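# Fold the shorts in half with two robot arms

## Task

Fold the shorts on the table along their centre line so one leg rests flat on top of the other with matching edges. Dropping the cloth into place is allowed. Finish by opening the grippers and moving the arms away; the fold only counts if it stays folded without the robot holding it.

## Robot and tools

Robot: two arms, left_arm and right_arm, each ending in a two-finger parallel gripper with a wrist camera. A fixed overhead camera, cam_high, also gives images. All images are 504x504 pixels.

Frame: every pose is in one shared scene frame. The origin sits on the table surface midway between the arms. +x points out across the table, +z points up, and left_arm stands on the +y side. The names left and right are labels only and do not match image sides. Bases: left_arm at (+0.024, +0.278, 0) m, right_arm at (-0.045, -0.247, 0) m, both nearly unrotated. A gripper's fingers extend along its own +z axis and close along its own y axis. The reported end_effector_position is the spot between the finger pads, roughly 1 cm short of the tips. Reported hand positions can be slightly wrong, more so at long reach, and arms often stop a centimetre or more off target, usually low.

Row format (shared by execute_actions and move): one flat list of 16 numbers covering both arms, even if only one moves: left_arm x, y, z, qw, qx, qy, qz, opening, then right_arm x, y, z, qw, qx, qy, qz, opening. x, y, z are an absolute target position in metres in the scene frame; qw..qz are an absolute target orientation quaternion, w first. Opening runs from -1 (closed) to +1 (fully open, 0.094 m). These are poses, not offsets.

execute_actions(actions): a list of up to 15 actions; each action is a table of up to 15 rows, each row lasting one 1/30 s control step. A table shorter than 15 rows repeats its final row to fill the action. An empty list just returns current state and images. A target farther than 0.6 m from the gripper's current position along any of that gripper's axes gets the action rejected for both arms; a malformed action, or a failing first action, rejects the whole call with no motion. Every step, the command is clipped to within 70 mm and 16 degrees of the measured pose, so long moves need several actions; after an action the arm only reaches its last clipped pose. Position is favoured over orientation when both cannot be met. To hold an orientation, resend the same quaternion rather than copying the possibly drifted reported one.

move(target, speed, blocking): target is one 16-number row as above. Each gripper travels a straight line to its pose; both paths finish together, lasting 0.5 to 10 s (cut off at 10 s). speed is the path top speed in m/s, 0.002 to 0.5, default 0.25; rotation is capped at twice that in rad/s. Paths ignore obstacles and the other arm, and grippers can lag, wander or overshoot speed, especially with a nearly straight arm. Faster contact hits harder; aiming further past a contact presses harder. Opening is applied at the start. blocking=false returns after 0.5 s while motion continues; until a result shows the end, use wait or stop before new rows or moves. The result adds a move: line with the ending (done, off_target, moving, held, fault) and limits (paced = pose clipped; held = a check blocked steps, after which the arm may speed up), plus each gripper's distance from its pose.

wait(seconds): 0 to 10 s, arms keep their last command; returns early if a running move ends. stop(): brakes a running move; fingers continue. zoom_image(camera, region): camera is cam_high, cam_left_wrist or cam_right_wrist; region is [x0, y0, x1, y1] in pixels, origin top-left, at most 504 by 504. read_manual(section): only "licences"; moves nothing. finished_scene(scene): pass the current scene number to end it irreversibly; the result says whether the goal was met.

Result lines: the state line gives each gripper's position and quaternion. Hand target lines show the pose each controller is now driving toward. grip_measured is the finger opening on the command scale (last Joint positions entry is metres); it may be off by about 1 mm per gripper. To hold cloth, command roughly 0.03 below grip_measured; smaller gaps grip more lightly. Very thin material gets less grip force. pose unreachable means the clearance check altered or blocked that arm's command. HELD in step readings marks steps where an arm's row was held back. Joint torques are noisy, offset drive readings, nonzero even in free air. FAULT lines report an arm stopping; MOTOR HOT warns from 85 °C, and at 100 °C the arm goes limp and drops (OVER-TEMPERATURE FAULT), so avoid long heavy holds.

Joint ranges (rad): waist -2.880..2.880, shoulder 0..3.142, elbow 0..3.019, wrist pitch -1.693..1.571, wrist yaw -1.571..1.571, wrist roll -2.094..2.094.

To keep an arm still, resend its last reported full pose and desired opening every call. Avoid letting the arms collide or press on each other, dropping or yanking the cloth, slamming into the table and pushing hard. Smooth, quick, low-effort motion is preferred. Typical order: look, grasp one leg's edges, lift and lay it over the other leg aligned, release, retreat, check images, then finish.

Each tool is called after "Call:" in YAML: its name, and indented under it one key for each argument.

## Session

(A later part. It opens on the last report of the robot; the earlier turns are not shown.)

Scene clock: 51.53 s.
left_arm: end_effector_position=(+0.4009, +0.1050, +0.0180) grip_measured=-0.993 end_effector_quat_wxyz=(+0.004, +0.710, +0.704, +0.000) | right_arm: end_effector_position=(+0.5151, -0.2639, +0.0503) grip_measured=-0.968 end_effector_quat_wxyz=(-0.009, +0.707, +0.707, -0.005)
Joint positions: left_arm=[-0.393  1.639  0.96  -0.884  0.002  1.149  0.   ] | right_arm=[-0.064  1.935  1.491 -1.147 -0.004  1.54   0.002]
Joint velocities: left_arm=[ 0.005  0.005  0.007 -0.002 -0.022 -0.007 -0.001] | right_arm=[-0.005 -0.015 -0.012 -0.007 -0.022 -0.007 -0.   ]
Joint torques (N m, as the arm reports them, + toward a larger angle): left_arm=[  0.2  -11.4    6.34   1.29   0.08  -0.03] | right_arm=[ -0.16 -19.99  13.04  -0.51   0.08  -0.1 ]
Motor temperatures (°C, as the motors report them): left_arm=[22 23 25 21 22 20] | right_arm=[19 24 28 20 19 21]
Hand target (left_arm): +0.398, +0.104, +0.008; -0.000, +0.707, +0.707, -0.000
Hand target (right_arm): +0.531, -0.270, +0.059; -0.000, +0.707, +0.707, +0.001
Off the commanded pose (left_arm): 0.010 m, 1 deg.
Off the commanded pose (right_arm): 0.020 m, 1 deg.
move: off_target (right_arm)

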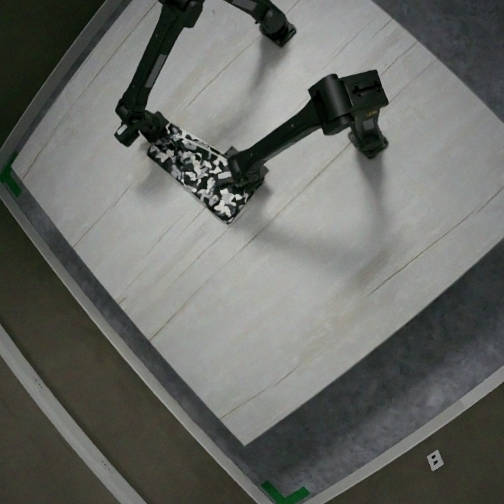

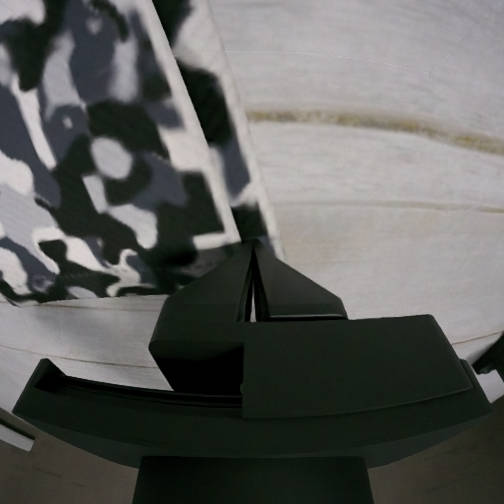

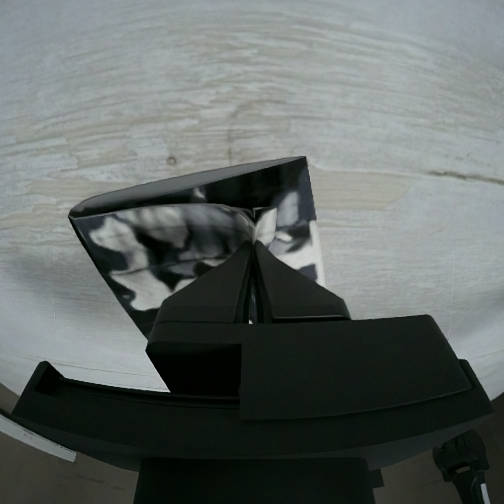

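Call:
move:
  target: [0.398,0.104,0.008,0,0.707,0.707,0,-1,0.515,-0.295,0.04,0,0.707,0.707,0,-1]
  speed: 0.05

Call:
move:
  target: [0.398,0.104,0.008,0,0.707,0.707,0,-1,0.515,-0.295,0.04,0,0.707,0.707,0,1]
  speed: 0.05

Call:
move:
  target: [0.35,0.30,0.12,0,0.707,0.707,0,-1,0.45,-0.42,0.13,0,0.707,0.707,0,1]
  speed: 0.2

Call:
zoom_image:
  camera: "cam_high"
  region: [130,90,290,250]

Scene clock: 52.97 s.
left_arm: end_effector_position=(+0.4009, +0.1050, +0.0180) grip_measured=-0.993 end_effector_quat_wxyz=(+0.004, +0.710, +0.704, +0.000) | right_arm: end_effector_position=(+0.5133, -0.2907, +0.0437) grip_measured=-0.968 end_effector_quat_wxyz=(-0.005, +0.709, +0.705, -0.001)
Joint positions: left_arm=[-0.393  1.639  0.96  -0.884  0.002  1.149  0.   ] | right_arm=[-0.112  1.935  1.472 -1.117 -0.004  1.497  0.002]
Joint velocities: left_arm=[-0.005 -0.005 -0.007 -0.002  0.037  0.051 -0.001] | right_arm=[ 0.015  0.015  0.007  0.007 -0.037 -0.051  0.001]
Joint torques (N m, as the arm reports them, + toward a larger angle): left_arm=[  0.16 -11.35   6.33   1.31   0.08  -0.03] | right_arm=[  0.52 -21.46   8.68   0.74   0.08  -0.06]
Motor temperatures (°C, as the motors report them): left_arm=[22 23 25 21 22 20] | right_arm=[19 24 28 20 19 21]
Hand target (left_arm): +0.398, +0.104, +0.008; -0.000, +0.707, +0.707, -0.000
Hand target (right_arm): +0.515, -0.295, +0.040; -0.000, +0.707, +0.707, +0.000
Off the commanded pose (left_arm): 0.010 m, 1 deg.
Off the commanded pose (right_arm): 0.006 m, 1 deg.
move: done

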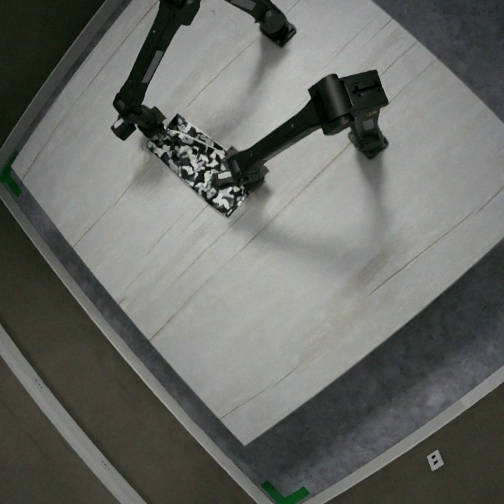

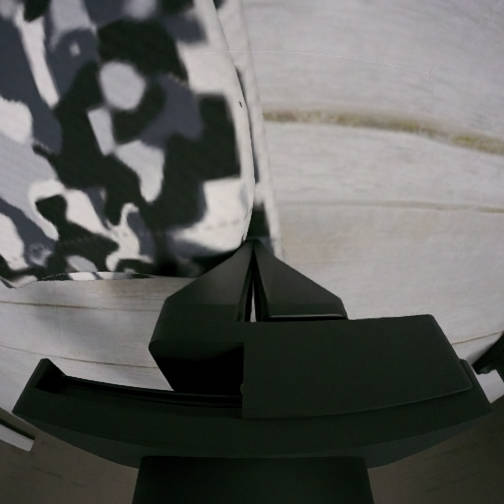

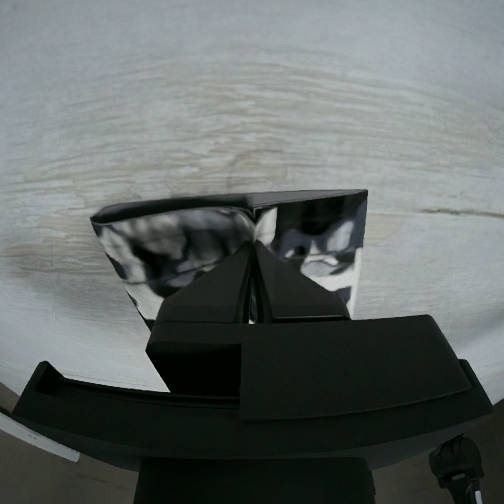

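Scene clock: 53.67 s.
left_arm: end_effector_position=(+0.4009, +0.1050, +0.0180) grip_measured=-0.993 end_effector_quat_wxyz=(+0.004, +0.710, +0.704, +0.000) | right_arm: end_effector_position=(+0.5133, -0.2907, +0.0437) grip_measured=+1.000 end_effector_quat_wxyz=(-0.005, +0.709, +0.706, -0.001)
Joint positions: left_arm=[-0.393  1.639  0.96  -0.884  0.002  1.149  0.   ] | right_arm=[-0.112  1.935  1.472 -1.117 -0.004  1.496  0.094]
Joint velocities: left_arm=[-0.005 -0.005 -0.002  0.002 -0.037  0.007 -0.   ] | right_arm=[-0.005 -0.005 -0.017  0.017  0.022  0.007  0.   ]
Joint torques (N m, as the arm reports them, + toward a larger angle): left_arm=[  0.15 -11.36   6.34   1.3    0.08  -0.03] | right_arm=[  0.55 -21.5    8.55   0.81   0.12  -0.11]
Motor temperatures (°C, as the motors report them): left_arm=[22 23 25 21 22 20] | right_arm=[19 25 28 20 19 21]
Hand target (left_arm): +0.398, +0.104, +0.008; -0.000, +0.707, +0.707, -0.000
Hand target (right_arm): +0.515, -0.295, +0.040; -0.000, +0.707, +0.707, -0.000
Off the commanded pose (left_arm): 0.010 m, 1 deg.
Off the commanded pose (right_arm): 0.006 m, 1 deg.
move: done

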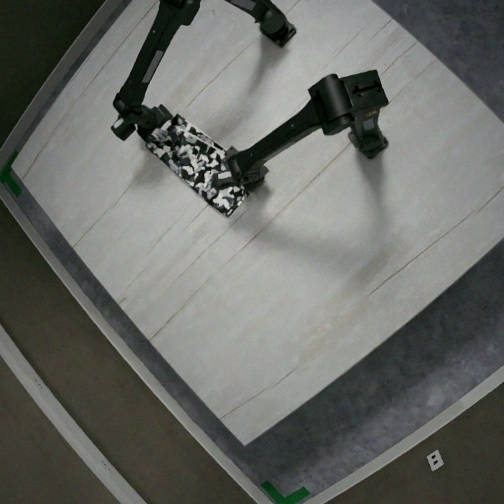

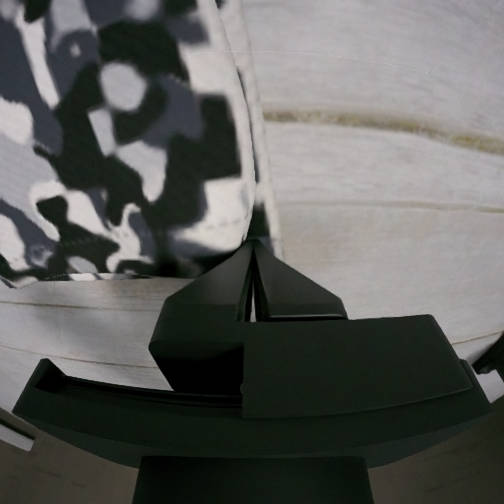

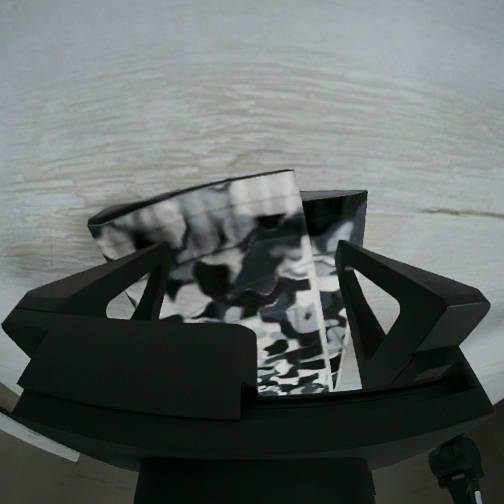

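Scene clock: 55.37 s.
left_arm: end_effector_position=(+0.3458, +0.3002, +0.1151) grip_measured=-0.993 end_effector_quat_wxyz=(-0.003, +0.701, +0.713, +0.003) | right_arm: end_effector_position=(+0.4501, -0.4209, +0.1195) grip_measured=+1.000 end_effector_quat_wxyz=(-0.006, +0.713, +0.701, -0.001)
Joint positions: left_arm=[ 0.101  1.262  0.855 -1.164 -0.009  1.618  0.   ] | right_arm=[-0.372  1.776  1.451 -1.257 -0.004  1.248  0.094]
Joint velocities: left_arm=[-0.005  0.005 -0.007 -0.002  0.037  0.007  0.   ] | right_arm=[ 0.005 -0.024 -0.007 -0.002  0.007  0.022  0.   ]
Joint torques (N m, as the arm reports them, + toward a larger angle): left_arm=[ 0.64 -8.65  8.8   0.13  0.12  0.23] | right_arm=[  1.67 -20.88  10.9   -0.29  -0.1   -0.12]
Motor temperatures (°C, as the motors report them): left_arm=[22 23 25 21 22 20] | right_arm=[19 25 28 20 19 21]
Hand target (left_arm): +0.345, +0.300, +0.119; -0.004, +0.707, +0.707, +0.003
Hand target (right_arm): +0.453, -0.420, +0.130; -0.002, +0.707, +0.707, +0.002
Off the commanded pose (left_arm): 0.007 m, 1 deg.
Off the commanded pose (right_arm): 0.011 m, 1 deg.
move: off_target (right_arm)

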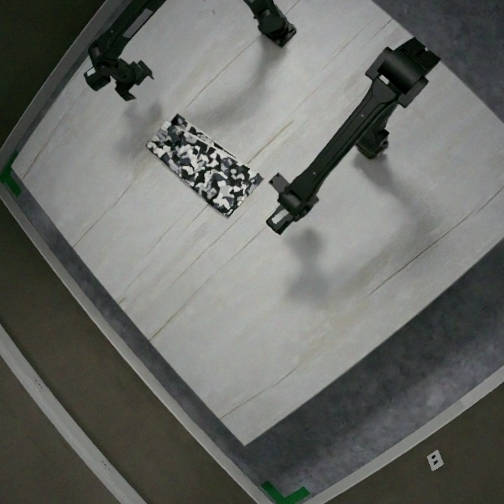

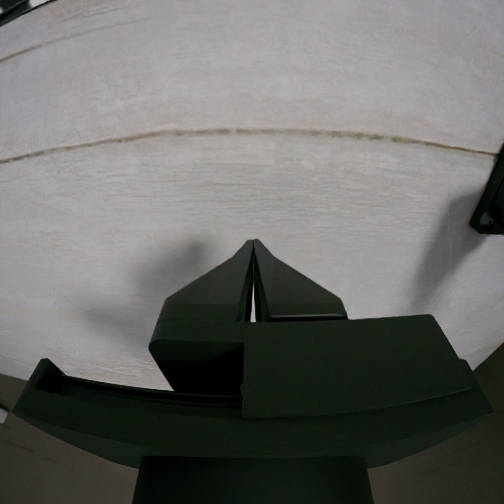

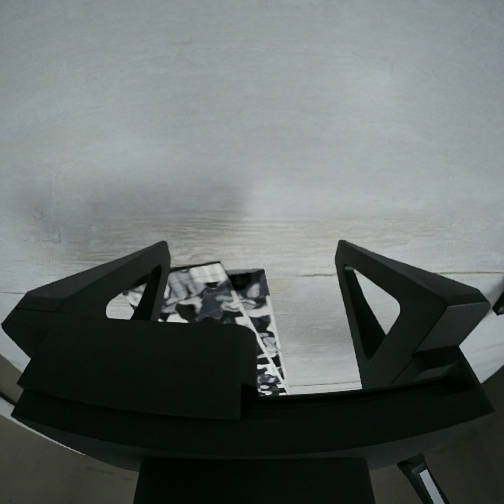

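Region (130, 90, 290, 250) of cam_high's 504x504 image, scaled by 3.150, with more detail than that image has.

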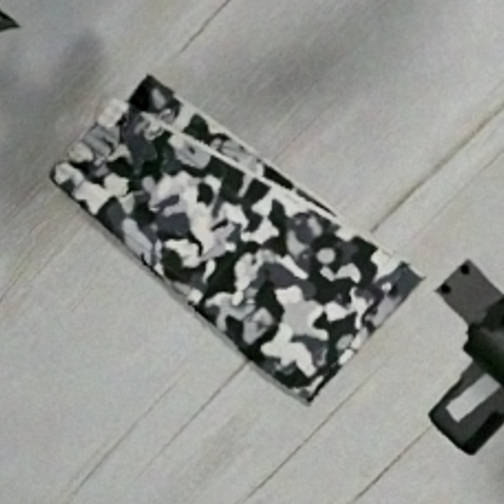

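Call:
move:
  target: [0.435,-0.17,0.05,0,0,1,0,-1,0.50,-0.30,0.04,0,0.707,0.707,0,-1]
  speed: 0.2

Scene clock: 60.90 s.
left_arm: end_effector_position=(+0.4334, -0.1544, +0.0408) grip_measured=-0.993 end_effector_quat_wxyz=(-0.011, +0.006, +1.000, +0.003) | right_arm: end_effector_position=(+0.4939, -0.3018, +0.0480) grip_measured=-0.984 end_effector_quat_wxyz=(-0.000, +0.705, +0.709, -0.001)
Joint positions: left_arm=[-0.773  2.03   1.617 -1.177  0.011 -0.798  0.   ] | right_arm=[-0.134  1.883  1.404 -1.093  0.001  1.463  0.001]
Joint velocities: left_arm=[-0.005 -0.015  0.017  0.002  0.066  0.007  0.001] | right_arm=[ 0.005 -0.015 -0.017 -0.017 -0.022 -0.037 -0.   ]
Joint torques (N m, as the arm reports them, + toward a larger angle): left_arm=[  0.26 -18.95  12.58   0.15   0.08  -0.05] | right_arm=[  1.05 -19.97   8.84   0.77   0.13   0.07]
Motor temperatures (°C, as the motors report them): left_arm=[22 23 26 21 22 20] | right_arm=[19 25 28 20 19 21]
Hand target (left_arm): +0.443, -0.170, +0.054; -0.000, +0.000, +1.000, -0.009
Hand target (right_arm): +0.497, -0.301, +0.040; +0.002, +0.707, +0.707, -0.002
Off the commanded pose (left_arm): 0.018 m, 1 deg.
Off the commanded pose (right_arm): 0.010 m, 0 deg.
move: off_target (left_arm)

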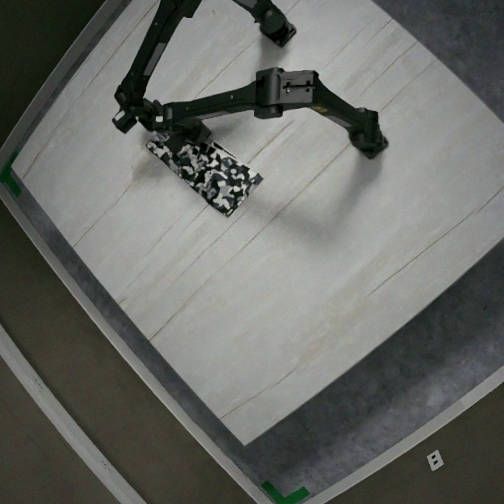

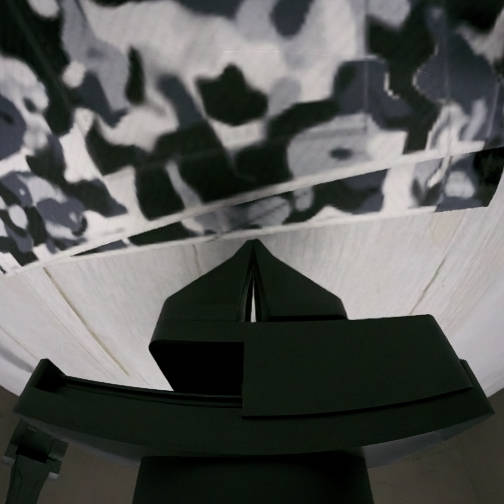

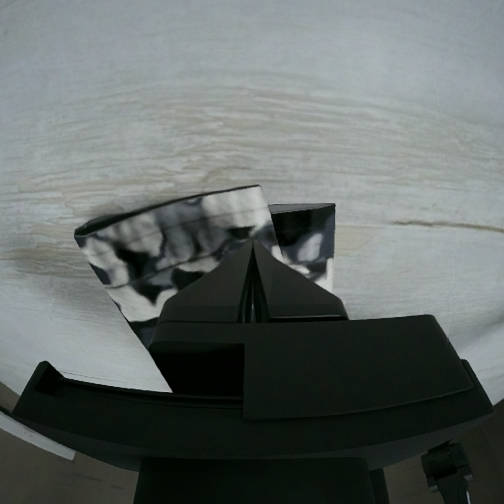

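Call:
move:
  target: [0.44,-0.17,0.008,0,0,1,0,-1,0.52,-0.295,0.0,0,0.707,0.707,0,-1]
  speed: 0.05

Call:
move:
  target: [0.44,-0.17,0.008,0,0,1,0,-1,0.46,-0.282,0.0,0,0.707,0.707,0,-1]
  speed: 0.04

Scene clock: 62.63 s.
left_arm: end_effector_position=(+0.4400, -0.1598, +0.0230) grip_measured=-0.993 end_effector_quat_wxyz=(-0.002, +0.001, +1.000, -0.000) | right_arm: end_effector_position=(+0.5016, -0.2988, +0.0122) grip_measured=-0.984 end_effector_quat_wxyz=(-0.006, +0.706, +0.708, -0.006)
Joint positions: left_arm=[-0.773  2.06   1.617 -1.13   0.004 -0.808  0.   ] | right_arm=[-0.127  1.954  1.409 -1.042  0.001  1.475  0.001]
Joint velocities: left_arm=[ 0.005 -0.005  0.002 -0.002 -0.007  0.022 -0.   ] | right_arm=[-0.005 -0.015  0.002 -0.002 -0.022 -0.066 -0.   ]
Joint torques (N m, as the arm reports them, + toward a larger angle): left_arm=[ -0.36 -17.67   9.2    1.41  -0.13  -0.03] | right_arm=[  1.89 -17.58  11.4    1.09  -0.05   0.07]
Motor temperatures (°C, as the motors report them): left_arm=[22 23 26 21 22 20] | right_arm=[19 25 28 20 19 21]
Hand target (left_arm): +0.440, -0.170, +0.009; -0.000, -0.000, +1.000, -0.000
Hand target (right_arm): +0.518, -0.294, +0.000; +0.000, +0.707, +0.707, -0.000
Off the commanded pose (left_arm): 0.018 m, 0 deg.
Off the commanded pose (right_arm): 0.022 m, 1 deg.
move: off_target (left_arm, right_arm)

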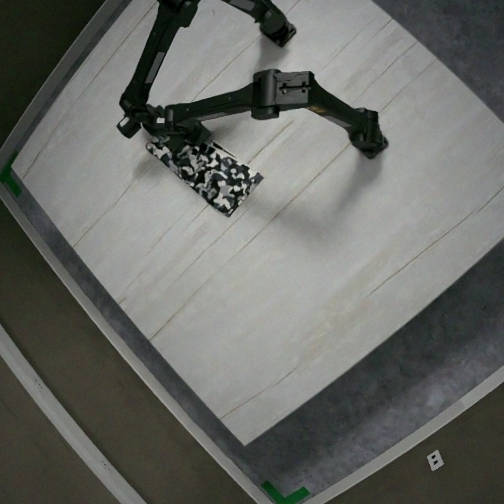

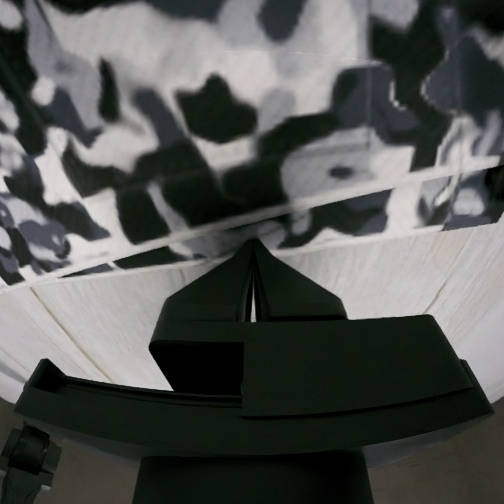

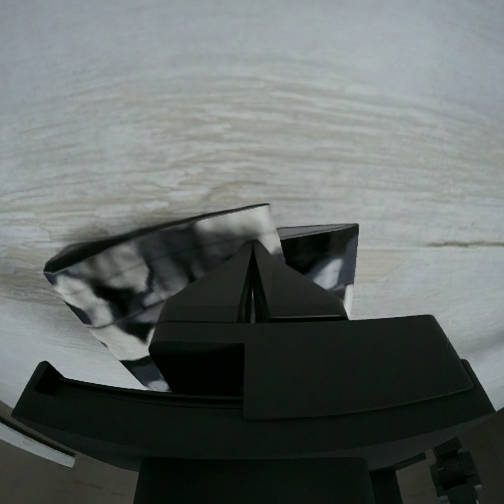

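Scene clock: 64.03 s.
left_arm: end_effector_position=(+0.4400, -0.1598, +0.0230) grip_measured=-0.993 end_effector_quat_wxyz=(-0.002, +0.001, +1.000, -0.000) | right_arm: end_effector_position=(+0.4820, -0.2958, +0.0122) grip_measured=-0.984 end_effector_quat_wxyz=(+0.001, +0.707, +0.708, +0.000)
Joint positions: left_arm=[-0.773  2.06   1.617 -1.13   0.004 -0.808  0.   ] | right_arm=[-0.125  1.901  1.323 -0.992  0.001  1.477  0.001]
Joint velocities: left_arm=[ 0.005 -0.005  0.002 -0.007 -0.007 -0.037 -0.   ] | right_arm=[ 0.005 -0.005  0.002  0.002 -0.022 -0.022 -0.   ]
Joint torques (N m, as the arm reports them, + toward a larger angle): left_arm=[  0.7  -20.26   8.21   0.62   0.     0.1 ] | right_arm=[  0.75 -20.23   8.44   0.16  -0.03  -0.03]
Motor temperatures (°C, as the motors report them): left_arm=[22 23 26 21 22 20] | right_arm=[19 25 28 20 19 21]
Hand target (left_arm): +0.440, -0.160, +0.023; -0.002, +0.001, +1.000, -0.000
Hand target (right_arm): +0.482, -0.296, +0.012; +0.000, +0.707, +0.708, -0.000
Off the commanded pose (left_arm): 0.018 m, 0 deg.
Off the commanded pose (right_arm): 0.029 m, 0 deg.
move: held (left_arm, right_arm); limits=held; held on 20 of 42 steps (right_arm, left_arm), including the last (right_arm, left_arm)
pose unreachable (left arm): on one or more control steps of this call, first in action 0 (counted from 0), this arm could not follow its commanded pose, so it was not sent that pose on those steps. On the call's last step it was still not sent that pose. It may still have moved: this result reports where it is.
cause: the commanded pose would bring a part of the arm too close to another arm (this arm's wrist (the part past joint 4) and the other arm's wrist (the part past joint 5)).
pose unreachable (right arm): on one or more control steps of this call, first in action 0 (counted from 0), this arm could not follow its commanded pose, so it was not sent that pose on those steps. On the call's last step it was still not sent that pose. It may still have moved: this result reports where it is.
cause: the commanded pose would bring a part of the arm too close to another arm (this arm's wrist (the part past joint 5) and the other arm's wrist (the part past joint 4)).

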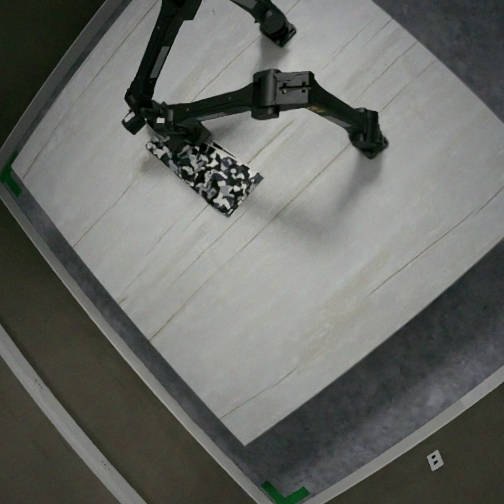

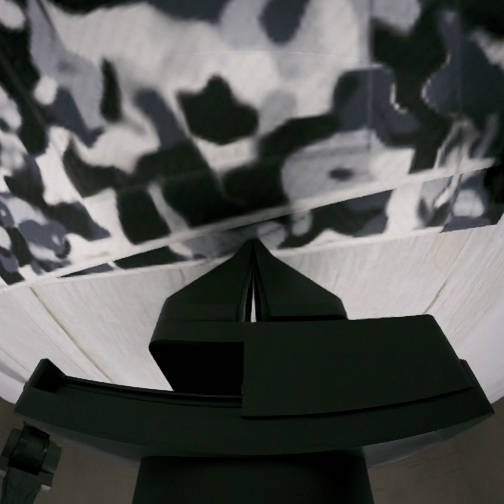

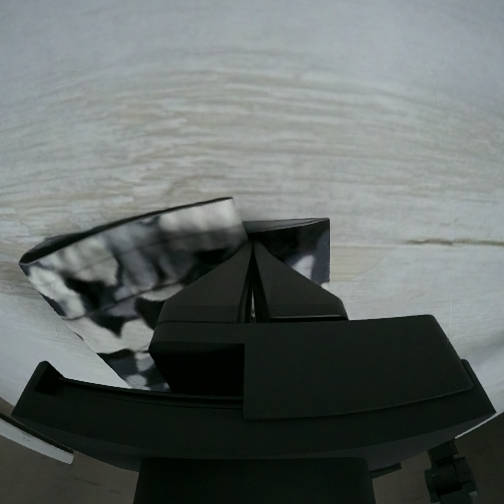

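Call:
move:
  target: [0.43,0.08,0.07,0,0,1,0,-1,0.515,-0.295,0.05,0,0.707,0.707,0,0.4]
  speed: 0.15

Call:
move:
  target: [0.43,0.08,0.008,0,0,1,0,-1,0.515,-0.295,-0.003,0,0.707,0.707,0,0.4]
  speed: 0.05

Call:
move:
  target: [0.43,0.08,0.008,0,0,1,0,-1,0.515,-0.295,-0.003,0,0.707,0.707,0,-1]
  speed: 0.05

Scene clock: 66.70 s.
left_arm: end_effector_position=(+0.4241, +0.0814, +0.0650) grip_measured=-0.993 end_effector_quat_wxyz=(-0.007, -0.008, +1.000, +0.007) | right_arm: end_effector_position=(+0.4986, -0.2971, +0.0415) grip_measured=+0.399 end_effector_quat_wxyz=(-0.007, +0.706, +0.708, -0.006)
Joint positions: left_arm=[-0.422  1.651  1.126 -1.064 -0.005 -0.475  0.   ] | right_arm=[-0.124  1.911  1.427 -1.105  0.001  1.477  0.066]
Joint velocities: left_arm=[ 0.005  0.005 -0.002 -0.017  0.037 -0.007 -0.   ] | right_arm=[-0.005 -0.005  0.002 -0.012 -0.037  0.066  0.   ]
Joint torques (N m, as the arm reports them, + toward a larger angle): left_arm=[  0.62 -14.79   7.56   0.99  -0.07   0.22] | right_arm=[  1.34 -20.26  12.97  -0.52  -0.11   0.06]
Motor temperatures (°C, as the motors report them): left_arm=[22 23 26 21 22 20] | right_arm=[19 25 28 20 19 21]
Hand target (left_arm): +0.425, +0.081, +0.068; +0.001, -0.000, +1.000, +0.004
Hand target (right_arm): +0.515, -0.294, +0.050; +0.000, +0.707, +0.707, +0.000
Off the commanded pose (left_arm): 0.008 m, 1 deg.
Off the commanded pose (right_arm): 0.019 m, 1 deg.
move: off_target (right_arm)

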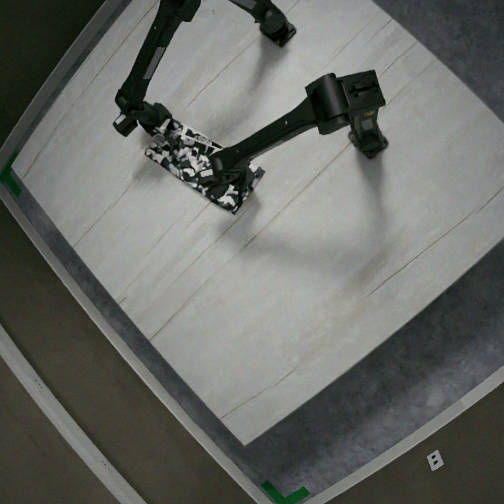

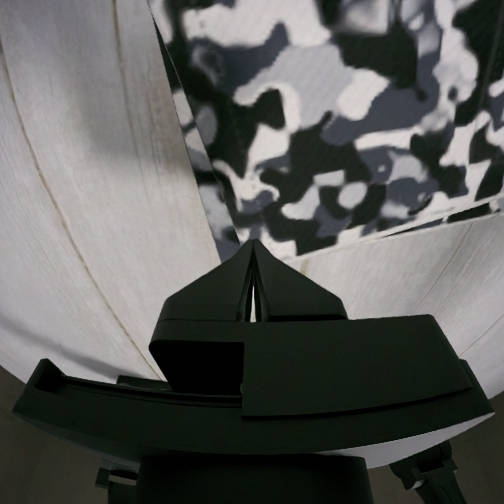

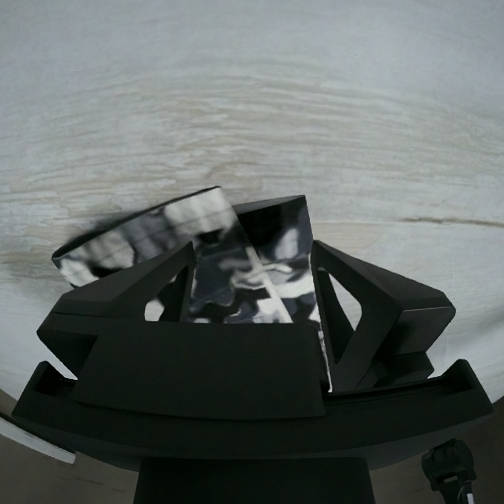

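Scene clock: 68.07 s.
left_arm: end_effector_position=(+0.4306, +0.0780, +0.0215) grip_measured=-0.993 end_effector_quat_wxyz=(+0.004, -0.005, +1.000, +0.000) | right_arm: end_effector_position=(+0.5131, -0.2984, +0.0120) grip_measured=+0.399 end_effector_quat_wxyz=(+0.004, +0.706, +0.708, +0.003)
Joint positions: left_arm=[-0.422  1.719  1.08  -0.925 -0.004 -0.468  0.   ] | right_arm=[-0.124  1.966  1.427 -1.023  0.001  1.477  0.066]
Joint velocities: left_arm=[-0.005 -0.015  0.007 -0.007  0.081  0.051  0.   ] | right_arm=[-0.024  0.005 -0.012 -0.012 -0.022  0.037  0.001]
Joint torques (N m, as the arm reports them, + toward a larger angle): left_arm=[  1.06 -12.49   6.62   1.53   0.2    0.23] | right_arm=[  1.63 -19.43   8.43   0.85  -0.05   0.07]
Motor temperatures (°C, as the motors report them): left_arm=[22 23 26 21 22 20] | right_arm=[19 25 28 20 19 21]
Hand target (left_arm): +0.430, +0.080, +0.009; -0.000, -0.000, +1.000, +0.000
Hand target (right_arm): +0.514, -0.295, -0.003; +0.000, +0.707, +0.707, -0.000
Off the commanded pose (left_arm): 0.014 m, 1 deg.
Off the commanded pose (right_arm): 0.016 m, 1 deg.
move: off_target (left_arm, right_arm)

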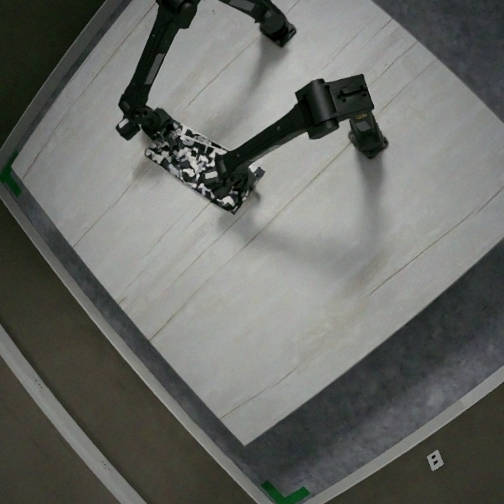

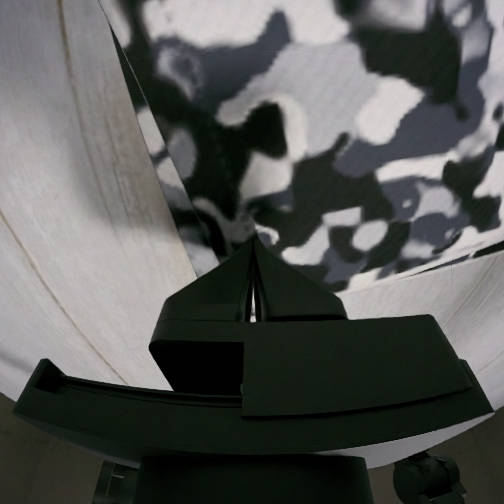

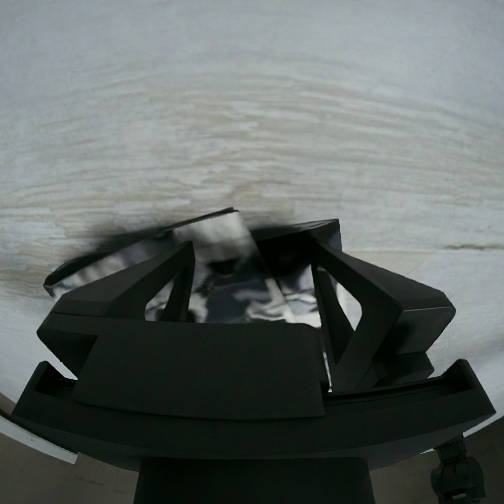

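Scene clock: 68.77 s.
left_arm: end_effector_position=(+0.4312, +0.0777, +0.0220) grip_measured=-0.993 end_effector_quat_wxyz=(+0.006, -0.004, +1.000, -0.000) | right_arm: end_effector_position=(+0.5135, -0.2986, +0.0128) grip_measured=-0.984 end_effector_quat_wxyz=(+0.005, +0.706, +0.708, +0.003)
Joint positions: left_arm=[-0.422  1.717  1.08  -0.922 -0.004 -0.468  0.   ] | right_arm=[-0.124  1.964  1.427 -1.022  0.001  1.477  0.001]
Joint velocities: left_arm=[-0.005 -0.005  0.002  0.017  0.037  0.007 -0.   ] | right_arm=[ 0.005 -0.024 -0.007  0.012 -0.051 -0.022  0.   ]
Joint torques (N m, as the arm reports them, + toward a larger angle): left_arm=[  1.05 -12.47   6.48   1.53   0.21   0.23] | right_arm=[  1.36 -19.27   8.6    0.89  -0.11   0.05]
Motor temperatures (°C, as the motors report them): left_arm=[22 23 26 21 22 20] | right_arm=[19 25 28 20 19 21]
Hand target (left_arm): +0.430, +0.080, +0.008; -0.000, -0.000, +1.000, +0.000
Hand target (right_arm): +0.514, -0.295, -0.003; +0.000, +0.707, +0.707, -0.000
Off the commanded pose (left_arm): 0.014 m, 1 deg.
Off the commanded pose (right_arm): 0.016 m, 1 deg.
move: off_target (left_arm, right_arm)

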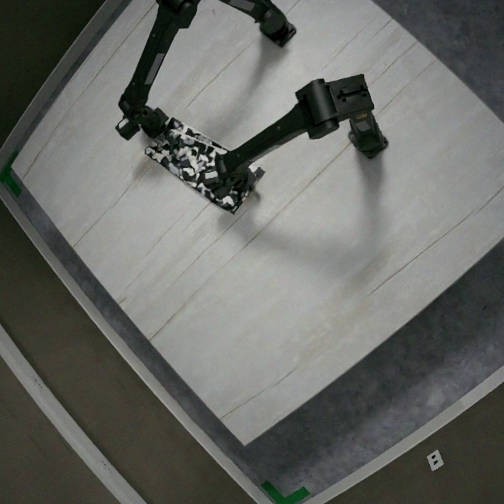

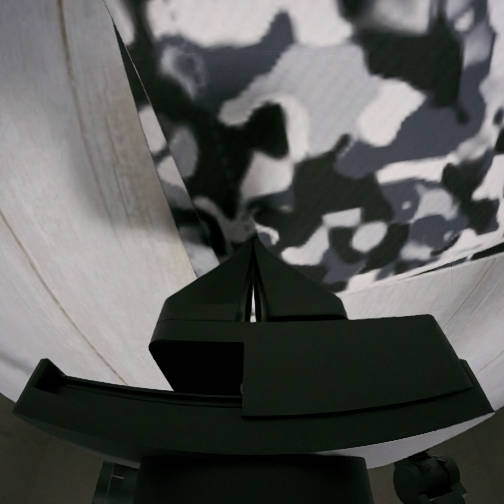

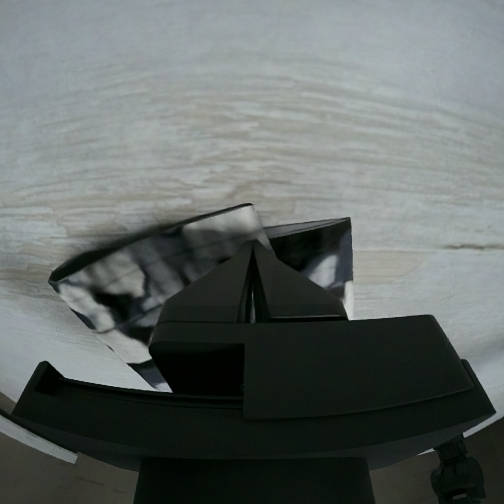

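Call:
move:
  target: [0.43,0.08,0.008,0,0,1,0,-1,0.531,-0.30,0.05,0,-0.156,0.988,0,0.4]
  speed: 0.3

Call:
move:
  target: [0.43,0.08,0.008,0,0,1,0,-1,0.531,-0.30,-0.003,0,-0.156,0.988,0,0.4]
  speed: 0.05

Call:
move:
  target: [0.43,0.08,0.008,0,0,1,0,-1,0.531,-0.30,-0.003,0,-0.156,0.988,0,-1]
  speed: 0.05

Scene clock: 74.23 s.
left_arm: end_effector_position=(+0.4316, +0.0774, +0.0220) grip_measured=-0.993 end_effector_quat_wxyz=(+0.006, -0.004, +1.000, -0.001) | right_arm: end_effector_position=(+0.5126, -0.2985, +0.0330) grip_measured=+0.399 end_effector_quat_wxyz=(-0.018, -0.149, +0.989, +0.004)
Joint positions: left_arm=[-0.422  1.717  1.08  -0.921 -0.004 -0.467  0.   ] | right_arm=[-0.124  1.964  1.486 -1.129  0.001 -0.391  0.066]
Joint velocities: left_arm=[-0.005 -0.005 -0.002  0.007  0.051  0.022 -0.   ] | right_arm=[ 0.005 -0.024 -0.002  0.007  0.081  0.007 -0.   ]
Joint torques (N m, as the arm reports them, + toward a larger angle): left_arm=[  1.09 -12.39   6.49   1.45   0.2    0.24] | right_arm=[  1.09 -22.55  13.16  -0.33  -0.22  -0.1 ]
Motor temperatures (°C, as the motors report them): left_arm=[22 23 25 21 22 20] | right_arm=[19 25 28 20 19 21]
Hand target (left_arm): +0.430, +0.080, +0.008; -0.000, +0.000, +1.000, -0.000
Hand target (right_arm): +0.531, -0.300, +0.050; +0.000, -0.156, +0.988, -0.000
Off the commanded pose (left_arm): 0.014 m, 1 deg.
Off the commanded pose (right_arm): 0.025 m, 2 deg.
move: off_target (left_arm, right_arm)

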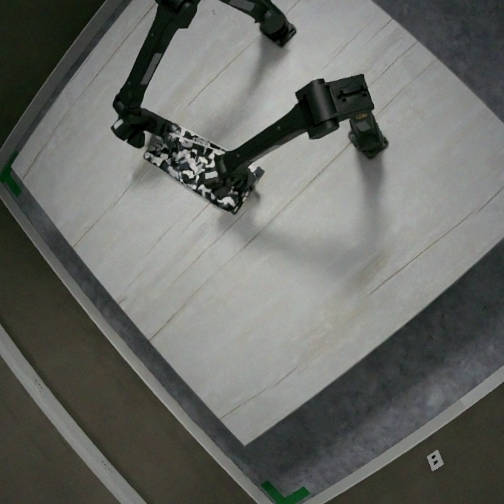

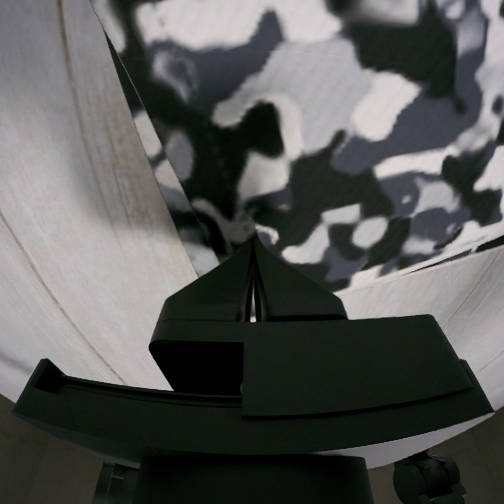

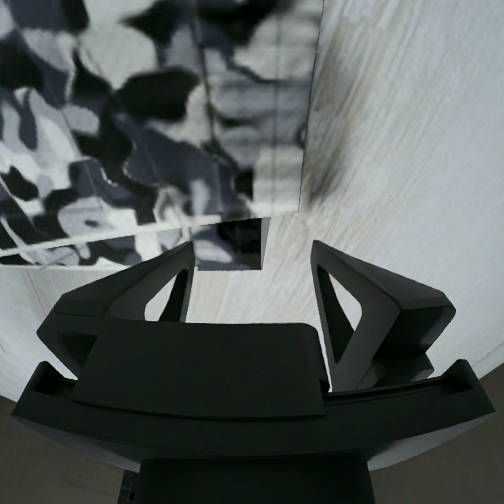

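Scene clock: 75.27 s.
left_arm: end_effector_position=(+0.4318, +0.0773, +0.0220) grip_measured=-0.993 end_effector_quat_wxyz=(+0.007, -0.004, +1.000, -0.001) | right_arm: end_effector_position=(+0.5265, -0.2996, +0.0123) grip_measured=+0.399 end_effector_quat_wxyz=(-0.000, -0.153, +0.988, -0.000)
Joint positions: left_arm=[-0.422  1.717  1.08  -0.92  -0.004 -0.467  0.   ] | right_arm=[-0.124  2.001  1.486 -1.056  0.001 -0.398  0.066]
Joint velocities: left_arm=[-0.005 -0.005  0.002 -0.007  0.022 -0.022 -0.   ] | right_arm=[-0.005 -0.015 -0.007 -0.012  0.007 -0.037 -0.002]
Joint torques (N m, as the arm reports them, + toward a larger angle): left_arm=[  1.06 -12.4    6.48   1.44   0.18   0.23] | right_arm=[  0.93 -19.91   8.86   1.31  -0.19  -0.08]
Motor temperatures (°C, as the motors report them): left_arm=[22 23 25 21 22 20] | right_arm=[19 25 28 20 19 21]
Hand target (left_arm): +0.430, +0.080, +0.008; -0.000, -0.000, +1.000, +0.000
Hand target (right_arm): +0.530, -0.300, -0.003; -0.000, -0.156, +0.988, -0.000
Off the commanded pose (left_arm): 0.014 m, 1 deg.
Off the commanded pose (right_arm): 0.016 m, 0 deg.
move: off_target (left_arm, right_arm)

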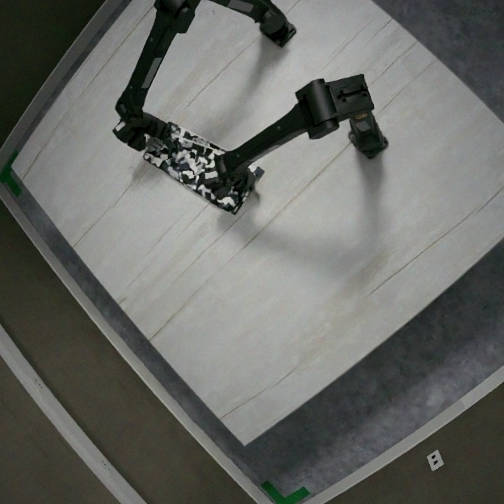

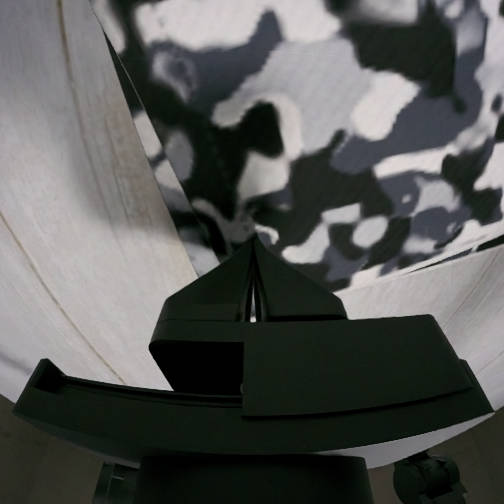

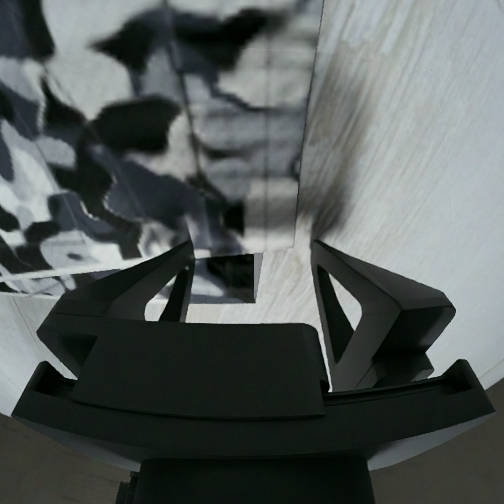

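Scene clock: 75.97 s.
left_arm: end_effector_position=(+0.4321, +0.0771, +0.0220) grip_measured=-0.993 end_effector_quat_wxyz=(+0.007, -0.004, +1.000, -0.002) | right_arm: end_effector_position=(+0.5276, -0.2992, +0.0123) grip_measured=-0.984 end_effector_quat_wxyz=(+0.002, -0.153, +0.988, +0.000)
Joint positions: left_arm=[-0.422  1.717  1.08  -0.918 -0.003 -0.467  0.   ] | right_arm=[-0.124  2.001  1.486 -1.052 -0.001 -0.398  0.001]
Joint velocities: left_arm=[-0.005 -0.005  0.002  0.002 -0.066 -0.081  0.   ] | right_arm=[-0.024  0.005  0.002 -0.012 -0.066 -0.022 -0.001]
Joint torques (N m, as the arm reports them, + toward a larger angle): left_arm=[  1.04 -12.42   6.49   1.38   0.17   0.23] | right_arm=[  0.77 -20.35   9.08   1.11  -0.16  -0.06]
Motor temperatures (°C, as the motors report them): left_arm=[22 23 25 21 22 20] | right_arm=[19 25 28 20 19 21]
Hand target (left_arm): +0.430, +0.080, +0.008; +0.000, -0.000, +1.000, +0.000
Hand target (right_arm): +0.530, -0.300, -0.003; +0.000, -0.156, +0.988, +0.000
Off the commanded pose (left_arm): 0.014 m, 1 deg.
Off the commanded pose (right_arm): 0.016 m, 0 deg.
move: off_target (left_arm, right_arm)

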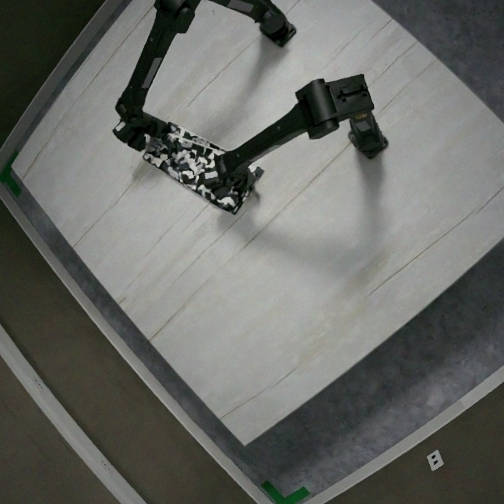

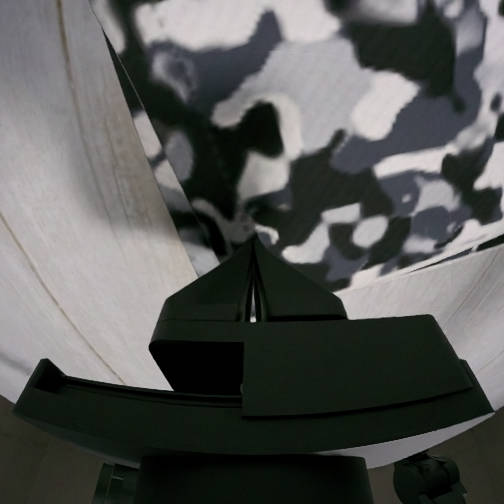

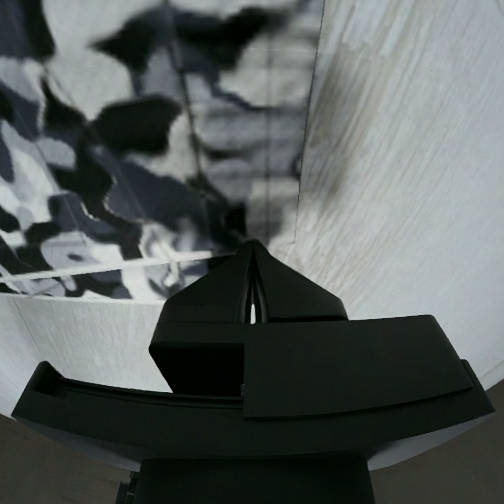

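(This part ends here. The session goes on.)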